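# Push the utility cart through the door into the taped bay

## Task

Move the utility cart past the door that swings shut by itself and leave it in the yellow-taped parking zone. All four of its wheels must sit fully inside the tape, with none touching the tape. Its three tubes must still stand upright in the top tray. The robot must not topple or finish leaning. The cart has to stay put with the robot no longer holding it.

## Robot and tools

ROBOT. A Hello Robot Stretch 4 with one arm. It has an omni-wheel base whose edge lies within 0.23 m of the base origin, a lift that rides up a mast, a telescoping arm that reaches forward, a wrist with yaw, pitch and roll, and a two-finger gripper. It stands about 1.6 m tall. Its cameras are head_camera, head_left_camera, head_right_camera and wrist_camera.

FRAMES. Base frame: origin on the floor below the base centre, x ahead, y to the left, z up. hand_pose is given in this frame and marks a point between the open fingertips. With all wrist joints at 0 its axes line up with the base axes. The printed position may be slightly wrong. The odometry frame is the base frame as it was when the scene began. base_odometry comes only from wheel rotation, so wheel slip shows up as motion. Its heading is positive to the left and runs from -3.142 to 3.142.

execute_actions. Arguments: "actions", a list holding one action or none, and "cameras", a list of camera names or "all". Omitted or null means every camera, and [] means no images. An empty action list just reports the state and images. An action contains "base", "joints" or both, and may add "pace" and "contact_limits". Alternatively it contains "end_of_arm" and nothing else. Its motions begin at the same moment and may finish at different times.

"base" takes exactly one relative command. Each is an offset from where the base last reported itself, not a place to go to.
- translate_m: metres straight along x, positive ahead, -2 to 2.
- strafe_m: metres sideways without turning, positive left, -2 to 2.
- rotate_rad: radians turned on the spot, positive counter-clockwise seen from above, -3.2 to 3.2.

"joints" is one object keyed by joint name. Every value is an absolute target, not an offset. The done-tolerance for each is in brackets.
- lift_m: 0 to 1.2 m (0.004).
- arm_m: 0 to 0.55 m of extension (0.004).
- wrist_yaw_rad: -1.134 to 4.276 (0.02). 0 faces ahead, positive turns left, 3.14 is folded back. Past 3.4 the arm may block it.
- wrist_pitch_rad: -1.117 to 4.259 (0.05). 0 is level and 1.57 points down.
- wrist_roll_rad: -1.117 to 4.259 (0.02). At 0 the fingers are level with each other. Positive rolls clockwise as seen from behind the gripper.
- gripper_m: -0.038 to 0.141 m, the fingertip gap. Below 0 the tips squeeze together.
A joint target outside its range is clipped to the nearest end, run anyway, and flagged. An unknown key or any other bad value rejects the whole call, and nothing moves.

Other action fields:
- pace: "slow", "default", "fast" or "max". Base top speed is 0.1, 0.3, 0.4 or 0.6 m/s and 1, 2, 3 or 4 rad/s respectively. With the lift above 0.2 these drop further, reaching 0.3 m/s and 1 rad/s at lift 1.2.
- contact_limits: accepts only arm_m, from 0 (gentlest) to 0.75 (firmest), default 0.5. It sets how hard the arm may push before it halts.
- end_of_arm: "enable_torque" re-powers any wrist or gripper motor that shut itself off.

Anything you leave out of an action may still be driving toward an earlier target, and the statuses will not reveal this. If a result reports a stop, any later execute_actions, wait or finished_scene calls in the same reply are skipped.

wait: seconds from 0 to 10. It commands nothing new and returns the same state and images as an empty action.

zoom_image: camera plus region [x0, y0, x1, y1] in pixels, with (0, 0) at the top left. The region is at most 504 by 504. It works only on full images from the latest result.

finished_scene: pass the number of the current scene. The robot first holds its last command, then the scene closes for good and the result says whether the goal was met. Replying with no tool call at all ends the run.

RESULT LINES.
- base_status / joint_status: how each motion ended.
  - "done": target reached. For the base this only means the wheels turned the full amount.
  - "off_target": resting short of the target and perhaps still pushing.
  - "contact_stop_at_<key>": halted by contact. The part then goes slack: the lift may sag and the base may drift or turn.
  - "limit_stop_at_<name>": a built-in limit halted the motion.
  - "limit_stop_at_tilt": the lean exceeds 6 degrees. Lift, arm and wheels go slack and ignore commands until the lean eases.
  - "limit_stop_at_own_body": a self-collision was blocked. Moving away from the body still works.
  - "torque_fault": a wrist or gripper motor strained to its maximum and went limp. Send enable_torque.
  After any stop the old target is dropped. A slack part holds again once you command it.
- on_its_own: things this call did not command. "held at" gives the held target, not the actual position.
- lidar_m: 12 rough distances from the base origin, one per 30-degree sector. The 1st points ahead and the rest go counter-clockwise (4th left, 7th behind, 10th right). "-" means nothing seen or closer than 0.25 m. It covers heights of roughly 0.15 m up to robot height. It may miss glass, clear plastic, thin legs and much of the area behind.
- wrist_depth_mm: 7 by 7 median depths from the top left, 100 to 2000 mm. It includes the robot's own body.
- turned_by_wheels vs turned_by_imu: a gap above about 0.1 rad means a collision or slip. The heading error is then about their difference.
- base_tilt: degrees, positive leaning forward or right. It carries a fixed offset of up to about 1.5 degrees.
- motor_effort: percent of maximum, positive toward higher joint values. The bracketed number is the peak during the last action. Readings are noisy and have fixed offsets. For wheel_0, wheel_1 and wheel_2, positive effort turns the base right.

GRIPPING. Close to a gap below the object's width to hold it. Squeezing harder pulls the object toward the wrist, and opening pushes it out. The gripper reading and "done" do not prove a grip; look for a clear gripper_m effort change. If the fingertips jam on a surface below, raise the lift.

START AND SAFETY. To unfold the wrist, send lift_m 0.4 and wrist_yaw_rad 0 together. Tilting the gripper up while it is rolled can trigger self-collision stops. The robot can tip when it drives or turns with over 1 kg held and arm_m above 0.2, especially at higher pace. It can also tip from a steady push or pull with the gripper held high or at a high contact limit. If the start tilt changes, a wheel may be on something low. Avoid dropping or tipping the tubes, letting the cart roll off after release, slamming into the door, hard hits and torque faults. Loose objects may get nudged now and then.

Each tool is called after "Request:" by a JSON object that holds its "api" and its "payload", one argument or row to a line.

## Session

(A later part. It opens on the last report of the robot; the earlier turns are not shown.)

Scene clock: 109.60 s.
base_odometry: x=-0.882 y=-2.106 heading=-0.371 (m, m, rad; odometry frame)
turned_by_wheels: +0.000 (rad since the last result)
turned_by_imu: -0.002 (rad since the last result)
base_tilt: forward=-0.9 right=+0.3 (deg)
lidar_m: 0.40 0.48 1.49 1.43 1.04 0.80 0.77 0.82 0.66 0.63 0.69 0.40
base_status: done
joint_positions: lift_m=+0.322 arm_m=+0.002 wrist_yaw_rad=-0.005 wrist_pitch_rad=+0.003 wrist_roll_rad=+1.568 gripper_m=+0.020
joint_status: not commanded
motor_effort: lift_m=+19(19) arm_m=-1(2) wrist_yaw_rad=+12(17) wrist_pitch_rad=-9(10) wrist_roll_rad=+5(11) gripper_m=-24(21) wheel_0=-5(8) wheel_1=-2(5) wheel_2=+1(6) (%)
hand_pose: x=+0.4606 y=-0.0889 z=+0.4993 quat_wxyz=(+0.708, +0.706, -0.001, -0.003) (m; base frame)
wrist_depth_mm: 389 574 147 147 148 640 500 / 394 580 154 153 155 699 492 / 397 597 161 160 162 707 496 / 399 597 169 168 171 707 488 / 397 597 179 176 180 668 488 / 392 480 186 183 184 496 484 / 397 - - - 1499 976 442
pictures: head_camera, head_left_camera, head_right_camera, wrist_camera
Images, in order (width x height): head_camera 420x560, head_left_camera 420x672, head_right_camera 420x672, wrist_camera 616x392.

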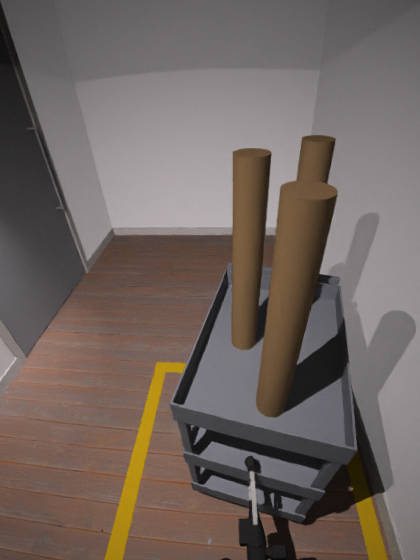

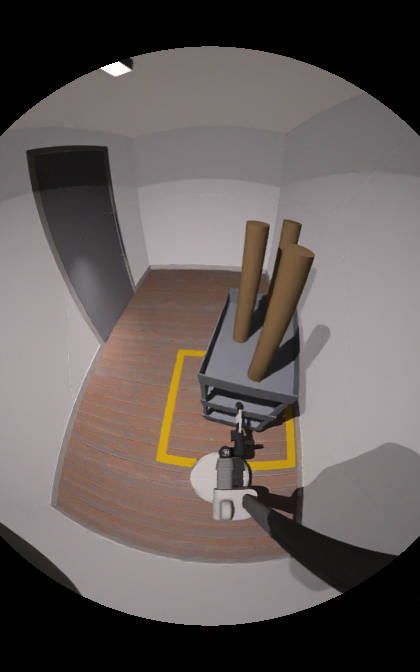

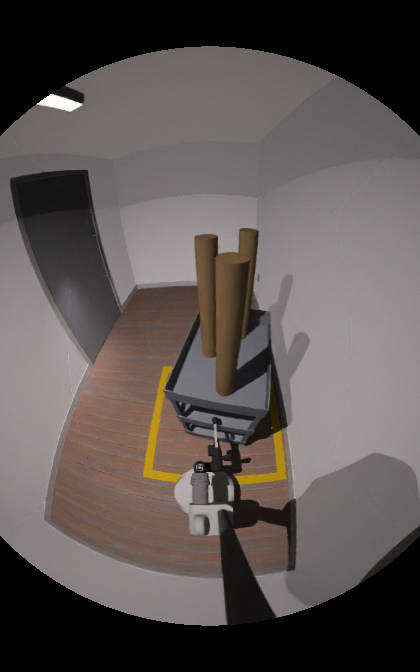

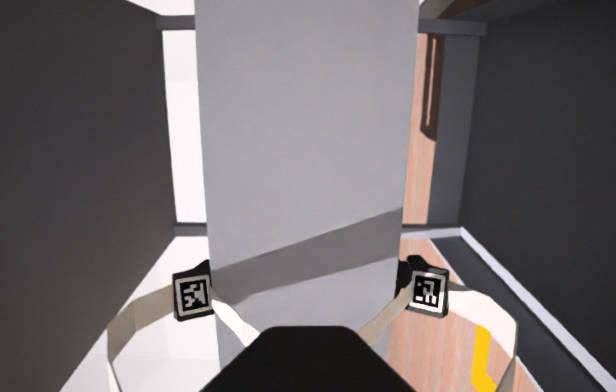

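Request:
{"api": "execute_actions", "payload": {
  "actions": [
    {"base":{"strafe_m":0.22},"pace":"slow"}
  ],
  "cameras": []
}}

Request:
{"api": "execute_actions", "payload": {
  "actions": [
    {"joints":{"gripper_m":0.14}}
  ],
  "cameras": []
}}

Request:
{"api": "execute_actions", "payload": {
  "actions": [
    {"base":{"translate_m":-0.4}}
  ],
  "cameras": []
}}

Request:
{"api": "execute_actions", "payload": {
  "actions": [
    {"base":{"strafe_m":-0.45}}
  ]
}}

Scene clock: 118.13 s.
base_odometry: x=-0.802 y=-1.901 heading=-0.371 (m, m, rad; odometry frame)
turned_by_wheels: -0.001 (rad since the last result)
turned_by_imu: -0.005 (rad since the last result)
base_tilt: forward=-0.8 right=+0.4 (deg)
lidar_m: 0.39 1.65 1.25 1.20 1.06 0.79 0.76 0.81 0.90 0.86 0.92 0.37
base_status: done
joint_positions: lift_m=+0.322 arm_m=+0.002 wrist_yaw_rad=-0.008 wrist_pitch_rad=+0.004 wrist_roll_rad=+1.566 gripper_m=+0.020
joint_status: not commanded
on_its_own: wrist_yaw_rad is at rest, and its effort (+22) is outside its rest range (-13 to +13)
motor_effort: lift_m=+18(19) arm_m=-1(2) wrist_yaw_rad=+22(33) wrist_pitch_rad=-13(13) wrist_roll_rad=+12(14) gripper_m=-22(23) wheel_0=-6(12) wheel_1=+0(4) wheel_2=-3(5) (%)
hand_pose: x=+0.4603 y=-0.0898 z=+0.4990 quat_wxyz=(+0.709, +0.705, -0.001, -0.005) (m; base frame)
wrist_depth_mm: 392 504 104 105 105 603 496 / 397 539 114 114 115 661 488 / 397 597 127 127 128 699 492 / 402 603 142 143 147 615 496 / 404 - 167 162 172 991 484 / 399 - 183 183 185 452 442 / - - - - 1537 976 407
pictures: none
No camera images: the call's "cameras" was empty. Leave "cameras" out to get every camera's image.

Scene clock: 120.30 s.
base_odometry: x=-0.802 y=-1.901 heading=-0.371 (m, m, rad; odometry frame)
turned_by_wheels: +0.000 (rad since the last result)
turned_by_imu: +0.000 (rad since the last result)
base_tilt: forward=-0.9 right=+0.5 (deg)
lidar_m: 0.42 1.65 1.24 1.21 1.05 0.80 0.77 0.81 0.90 0.85 0.90 0.37
base_status: not commanded
joint_positions: lift_m=+0.322 arm_m=+0.002 wrist_yaw_rad=+0.000 wrist_pitch_rad=+0.002 wrist_roll_rad=+1.569 gripper_m=+0.140
joint_status: all done
motor_effort: lift_m=+18(19) arm_m=-1(1) wrist_yaw_rad=-1(24) wrist_pitch_rad=-5(13) wrist_roll_rad=+1(13) gripper_m=+2(22) wheel_0=-2(6) wheel_1=+0(0) wheel_2=-2(3) (%)
hand_pose: x=+0.4610 y=-0.0875 z=+0.4997 quat_wxyz=(+0.708, +0.707, +0.001, -0.001) (m; base frame)
wrist_depth_mm: 389 530 111 112 111 634 496 / 394 580 122 122 122 699 492 / 397 603 136 137 137 676 496 / 397 597 158 154 158 634 496 / 399 - 183 177 189 535 484 / 394 - 217 195 226 854 442 / 389 - - - 1537 931 402
pictures: none
No camera images: the call's "cameras" was empty. Leave "cameras" out to get every camera's image.

Scene clock: 123.13 s.
base_odometry: x=-1.175 y=-1.756 heading=-0.371 (m, m, rad; odometry frame)
turned_by_wheels: +0.000 (rad since the last result)
turned_by_imu: -0.001 (rad since the last result)
base_tilt: forward=-0.9 right=+0.4 (deg)
lidar_m: 0.76 1.68 1.29 1.24 0.51 0.38 0.36 0.39 0.57 0.85 0.91 0.72
base_status: done
joint_positions: lift_m=+0.322 arm_m=+0.002 wrist_yaw_rad=+0.000 wrist_pitch_rad=+0.002 wrist_roll_rad=+1.569 gripper_m=+0.140
joint_status: not commanded
motor_effort: lift_m=+19(18) arm_m=-1(2) wrist_yaw_rad=-1(1) wrist_pitch_rad=-5(6) wrist_roll_rad=+1(1) gripper_m=+0(2) wheel_0=-1(6) wheel_1=-1(6) wheel_2=-2(11) (%)
hand_pose: x=+0.4610 y=-0.0875 z=+0.4997 quat_wxyz=(+0.708, +0.707, +0.001, -0.001) (m; base frame)
wrist_depth_mm: - 640 - 627 1983 699 699 / 469 500 480 466 1078 521 473 / 512 597 1182 508 1182 699 535 / - 609 - 591 1983 615 691 / - 661 - 707 1983 661 699 / - - - 715 1397 866 683 / - - - - 1708 904 707
pictures: none
No camera images: the call's "cameras" was empty. Leave "cameras" out to get every camera's image.

Scene clock: 125.97 s.
base_odometry: x=-1.338 y=-2.175 heading=-0.371 (m, m, rad; odometry frame)
turned_by_wheels: +0.000 (rad since the last result)
turned_by_imu: +0.000 (rad since the last result)
base_tilt: forward=-0.8 right=+0.3 (deg)
lidar_m: 0.70 0.71 1.76 1.31 0.55 0.40 0.37 0.44 0.42 0.38 0.41 0.62
base_status: done
joint_positions: lift_m=+0.322 arm_m=+0.002 wrist_yaw_rad=+0.000 wrist_pitch_rad=+0.002 wrist_roll_rad=+1.569 gripper_m=+0.140
joint_status: not commanded
motor_effort: lift_m=+18(19) arm_m=-1(2) wrist_yaw_rad=-1(1) wrist_pitch_rad=-6(6) wrist_roll_rad=+2(1) gripper_m=-4(0) wheel_0=+0(9) wheel_1=+0(8) wheel_2=-1(2) (%)
hand_pose: x=+0.4610 y=-0.0875 z=+0.4997 quat_wxyz=(+0.708, +0.707, +0.001, -0.001) (m; base frame)
wrist_depth_mm: 878 878 878 891 878 820 676 / 1430 1499 1618 1576 1397 1008 691 / - - - - 1983 991 715 / - - - 904 1078 878 707 / 917 715 1205 759 1229 759 699 / - 591 946 621 1098 627 707 / 866 554 - - 1042 569 544
pictures: head_camera, head_left_camera, head_right_camera, wrist_camera
Images, in order (width x height): head_camera 420x560, head_left_camera 420x672, head_right_camera 420x672, wrist_camera 616x392.

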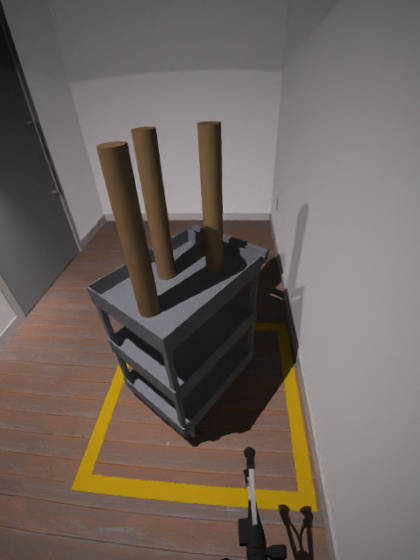

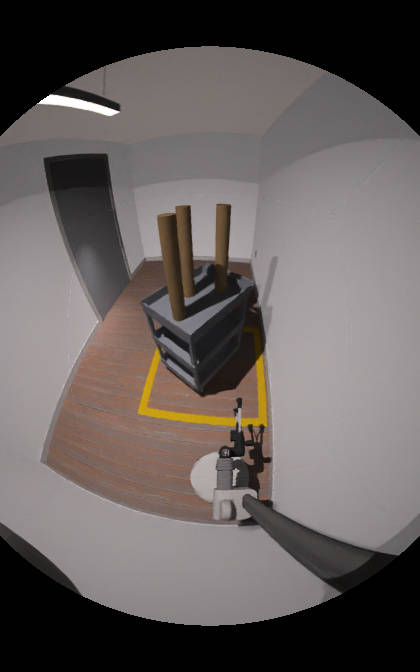

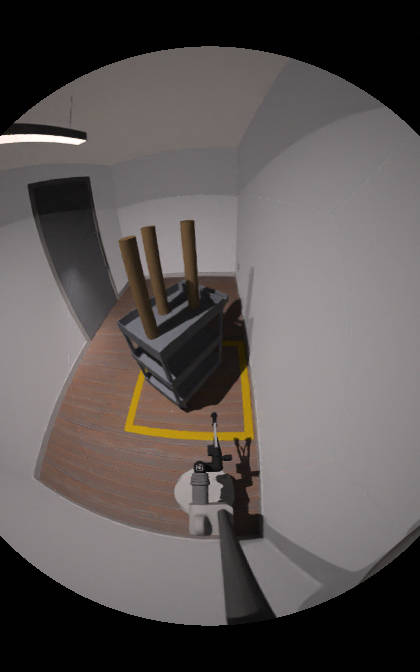

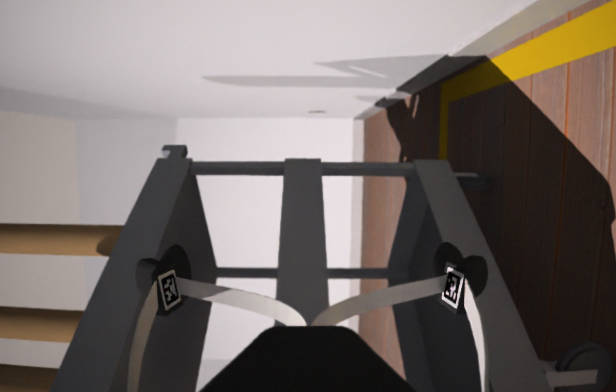

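Request:
{"api": "execute_actions", "payload": {
  "actions": [
    {"base":{"strafe_m":0.45}}
  ],
  "cameras": []
}}

Request:
{"api": "execute_actions", "payload": {
  "actions": [
    {"base":{"translate_m":0.41}}
  ],
  "cameras": []
}}

Request:
{"api": "execute_actions", "payload": {
  "actions": [
    {"joints":{"gripper_m":0.03}}
  ],
  "cameras": []
}}

Request:
{"api": "execute_actions", "payload": {
  "actions": [
    {"base":{"translate_m":-0.09},"pace":"slow"}
  ],
  "cameras": []
}}

Request:
{"api": "execute_actions", "payload": {
  "actions": [
    {"joints":{"gripper_m":0.14}}
  ],
  "cameras": []
}}

Request:
{"api": "execute_actions", "payload": {
  "actions": [
    {"base":{"translate_m":-0.3}}
  ],
  "cameras": ["head_camera","head_left_camera"]
}}

Scene clock: 134.90 s.
base_odometry: x=-1.175 y=-1.756 heading=-0.372 (m, m, rad; odometry frame)
turned_by_wheels: +0.000 (rad since the last result)
turned_by_imu: -0.003 (rad since the last result)
base_tilt: forward=-0.9 right=+0.4 (deg)
lidar_m: 0.76 1.66 1.28 1.23 0.53 0.39 0.36 0.39 0.62 0.84 0.88 0.71
base_status: done
joint_positions: lift_m=+0.322 arm_m=+0.002 wrist_yaw_rad=+0.000 wrist_pitch_rad=+0.002 wrist_roll_rad=+1.569 gripper_m=+0.140
joint_status: not commanded
motor_effort: lift_m=+19(18) arm_m=-1(2) wrist_yaw_rad=-1(1) wrist_pitch_rad=-6(6) wrist_roll_rad=+1(2) gripper_m=+1(3) wheel_0=+1(9) wheel_1=-2(9) wheel_2=-1(3) (%)
hand_pose: x=+0.4610 y=-0.0875 z=+0.4997 quat_wxyz=(+0.708, +0.707, +0.001, -0.001) (m; base frame)
wrist_depth_mm: - 647 - 627 1983 707 691 / 469 504 477 466 1060 512 477 / 512 597 1182 517 1182 707 525 / - 603 - 591 1983 609 699 / - 654 - 715 1983 668 691 / - - - 732 1397 866 699 / - - - - 1708 904 699
pictures: none
No camera images: the call's "cameras" was empty. Leave "cameras" out to get every camera's image.

Scene clock: 137.73 s.
base_odometry: x=-0.793 y=-1.904 heading=-0.371 (m, m, rad; odometry frame)
turned_by_wheels: +0.000 (rad since the last result)
turned_by_imu: -0.001 (rad since the last result)
base_tilt: forward=-0.9 right=+0.3 (deg)
lidar_m: 0.39 1.67 1.28 1.21 1.10 0.82 0.78 0.85 0.89 0.87 0.93 0.36
base_status: done
joint_positions: lift_m=+0.322 arm_m=+0.002 wrist_yaw_rad=+0.000 wrist_pitch_rad=+0.002 wrist_roll_rad=+1.569 gripper_m=+0.140
joint_status: not commanded
motor_effort: lift_m=+19(18) arm_m=-1(1) wrist_yaw_rad=-1(2) wrist_pitch_rad=-5(6) wrist_roll_rad=+1(1) gripper_m=-2(1) wheel_0=+2(6) wheel_1=+1(5) wheel_2=+2(9) (%)
hand_pose: x=+0.4611 y=-0.0874 z=+0.4997 quat_wxyz=(+0.708, +0.707, +0.001, -0.001) (m; base frame)
wrist_depth_mm: 389 500 104 104 104 603 500 / 394 539 114 114 114 647 496 / 394 591 127 127 128 668 496 / 399 - 144 144 148 621 500 / 397 - 171 166 177 539 484 / 397 - 202 181 204 866 436 / - - - - 1537 904 554
pictures: none
No camera images: the call's "cameras" was empty. Leave "cameras" out to get every camera's image.

Scene clock: 139.83 s.
base_odometry: x=-0.792 y=-1.904 heading=-0.371 (m, m, rad; odometry frame)
turned_by_wheels: +0.000 (rad since the last result)
turned_by_imu: -0.001 (rad since the last result)
base_tilt: forward=-0.8 right=+0.4 (deg)
lidar_m: 0.40 1.63 1.27 1.21 1.10 0.82 0.77 0.85 0.91 0.87 0.93 0.35
base_status: not commanded
joint_positions: lift_m=+0.322 arm_m=+0.002 wrist_yaw_rad=+0.000 wrist_pitch_rad=+0.008 wrist_roll_rad=+1.570 gripper_m=+0.030
joint_status: all done
motor_effort: lift_m=+20(19) arm_m=-1(1) wrist_yaw_rad=-3(13) wrist_pitch_rad=-23(23) wrist_roll_rad=+1(4) gripper_m=-18(19) wheel_0=+1(3) wheel_1=+1(1) wheel_2=+3(3) (%)
hand_pose: x=+0.4611 y=-0.0874 z=+0.4979 quat_wxyz=(+0.708, +0.707, +0.003, -0.003) (m; base frame)
wrist_depth_mm: 399 512 102 102 102 627 488 / 402 488 108 109 109 676 480 / 407 525 121 121 121 668 488 / 410 - 136 137 141 621 488 / 407 - 156 156 167 991 469 / 404 180 183 177 184 798 430 / - - - - 1499 960 544
pictures: none
No camera images: the call's "cameras" was empty. Leave "cameras" out to get every camera's image.

Scene clock: 142.00 s.
base_odometry: x=-0.876 y=-1.872 heading=-0.371 (m, m, rad; odometry frame)
turned_by_wheels: +0.000 (rad since the last result)
turned_by_imu: +0.000 (rad since the last result)
base_tilt: forward=-0.9 right=+0.3 (deg)
lidar_m: 0.39 1.68 1.27 1.22 0.93 0.71 0.68 0.74 0.88 0.86 0.93 0.37
base_status: done
joint_positions: lift_m=+0.322 arm_m=+0.002 wrist_yaw_rad=+0.005 wrist_pitch_rad=+0.008 wrist_roll_rad=+1.570 gripper_m=+0.030
joint_status: not commanded
on_its_own: wrist_yaw_rad is at rest, and its effort (-16) is outside its rest range (-13 to +13)
motor_effort: lift_m=+19(20) arm_m=-2(1) wrist_yaw_rad=-16(16) wrist_pitch_rad=-21(23) wrist_roll_rad=+1(2) gripper_m=-24(22) wheel_0=-1(7) wheel_1=-2(4) wheel_2=+5(8) (%)
hand_pose: x=+0.4615 y=-0.0860 z=+0.4980 quat_wxyz=(+0.707, +0.707, +0.004, -0.001) (m; base frame)
wrist_depth_mm: 399 480 104 104 104 627 484 / 402 521 113 113 114 683 480 / 407 564 125 126 126 691 488 / 407 - 140 140 144 615 488 / 407 - 158 158 168 960 477 / 402 - 181 178 184 798 436 / - - - - 1499 960 549
pictures: none
No camera images: the call's "cameras" was empty. Leave "cameras" out to get every camera's image.

Scene clock: 144.10 s.
base_odometry: x=-0.876 y=-1.872 heading=-0.371 (m, m, rad; odometry frame)
turned_by_wheels: +0.000 (rad since the last result)
turned_by_imu: -0.001 (rad since the last result)
base_tilt: forward=-0.8 right=+0.3 (deg)
lidar_m: 0.41 1.66 1.27 1.21 0.98 0.72 0.70 0.74 0.89 0.86 0.91 0.38
base_status: not commanded
joint_positions: lift_m=+0.322 arm_m=+0.002 wrist_yaw_rad=+0.001 wrist_pitch_rad=+0.002 wrist_roll_rad=+1.570 gripper_m=+0.140
joint_status: all done
motor_effort: lift_m=+20(19) arm_m=-2(1) wrist_yaw_rad=-3(15) wrist_pitch_rad=-5(22) wrist_roll_rad=+0(1) gripper_m=-3(26) wheel_0=+0(1) wheel_1=-1(2) wheel_2=+2(5) (%)
hand_pose: x=+0.4611 y=-0.0872 z=+0.4996 quat_wxyz=(+0.707, +0.707, +0.001, +0.000) (m; base frame)
wrist_depth_mm: 387 535 115 116 115 661 496 / 392 580 125 126 126 707 492 / 397 597 139 139 139 699 496 / 399 597 158 156 158 621 500 / 397 - 179 175 186 539 484 / 394 - 208 190 216 866 445 / - - - - 1537 917 554
pictures: none
No camera images: the call's "cameras" was empty. Leave "cameras" out to get every camera's image.

Scene clock: 146.57 s.
base_odometry: x=-1.156 y=-1.763 heading=-0.371 (m, m, rad; odometry frame)
turned_by_wheels: +0.000 (rad since the last result)
turned_by_imu: +0.000 (rad since the last result)
base_tilt: forward=-0.9 right=+0.4 (deg)
lidar_m: 0.67 1.67 1.26 1.24 0.54 0.38 0.39 0.42 0.60 0.85 0.93 0.62
base_status: done
joint_positions: lift_m=+0.322 arm_m=+0.002 wrist_yaw_rad=+0.000 wrist_pitch_rad=+0.002 wrist_roll_rad=+1.570 gripper_m=+0.140
joint_status: not commanded
motor_effort: lift_m=+19(19) arm_m=-1(1) wrist_yaw_rad=-3(3) wrist_pitch_rad=-5(6) wrist_roll_rad=-1(0) gripper_m=-5(1) wheel_0=+0(6) wheel_1=+0(6) wheel_2=+0(11) (%)
hand_pose: x=+0.4611 y=-0.0873 z=+0.4996 quat_wxyz=(+0.707, +0.707, +0.001, -0.001) (m; base frame)
wrist_depth_mm: 413 496 603 375 931 621 442 / 382 544 - 382 1042 609 384 / 424 597 - 421 1078 707 430 / 469 597 - 469 - 707 477 / - 549 - 544 - 539 634 / - 597 - 574 1366 621 683 / - - - - 1661 904 707
pictures: head_camera, head_left_camera
Images, in order (width x height): head_camera 420x560, head_left_camera 420x672.

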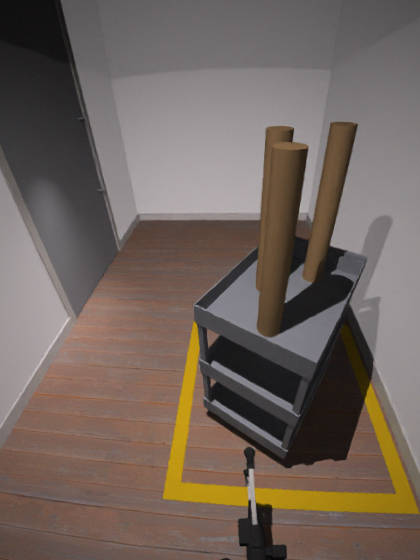

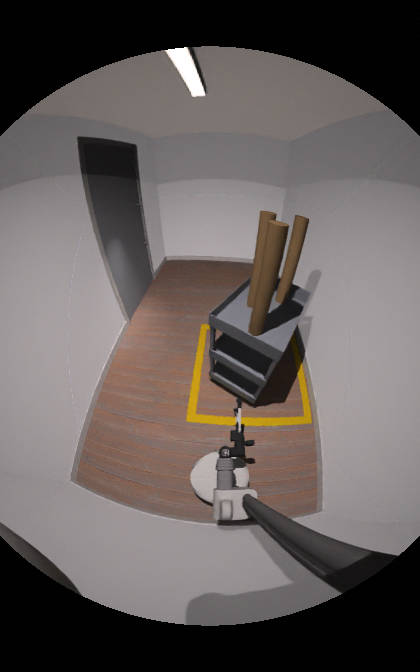

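Request:
{"api": "finished_scene", "payload": {
  "scene": 2
}}

The scene is finished: the task was done.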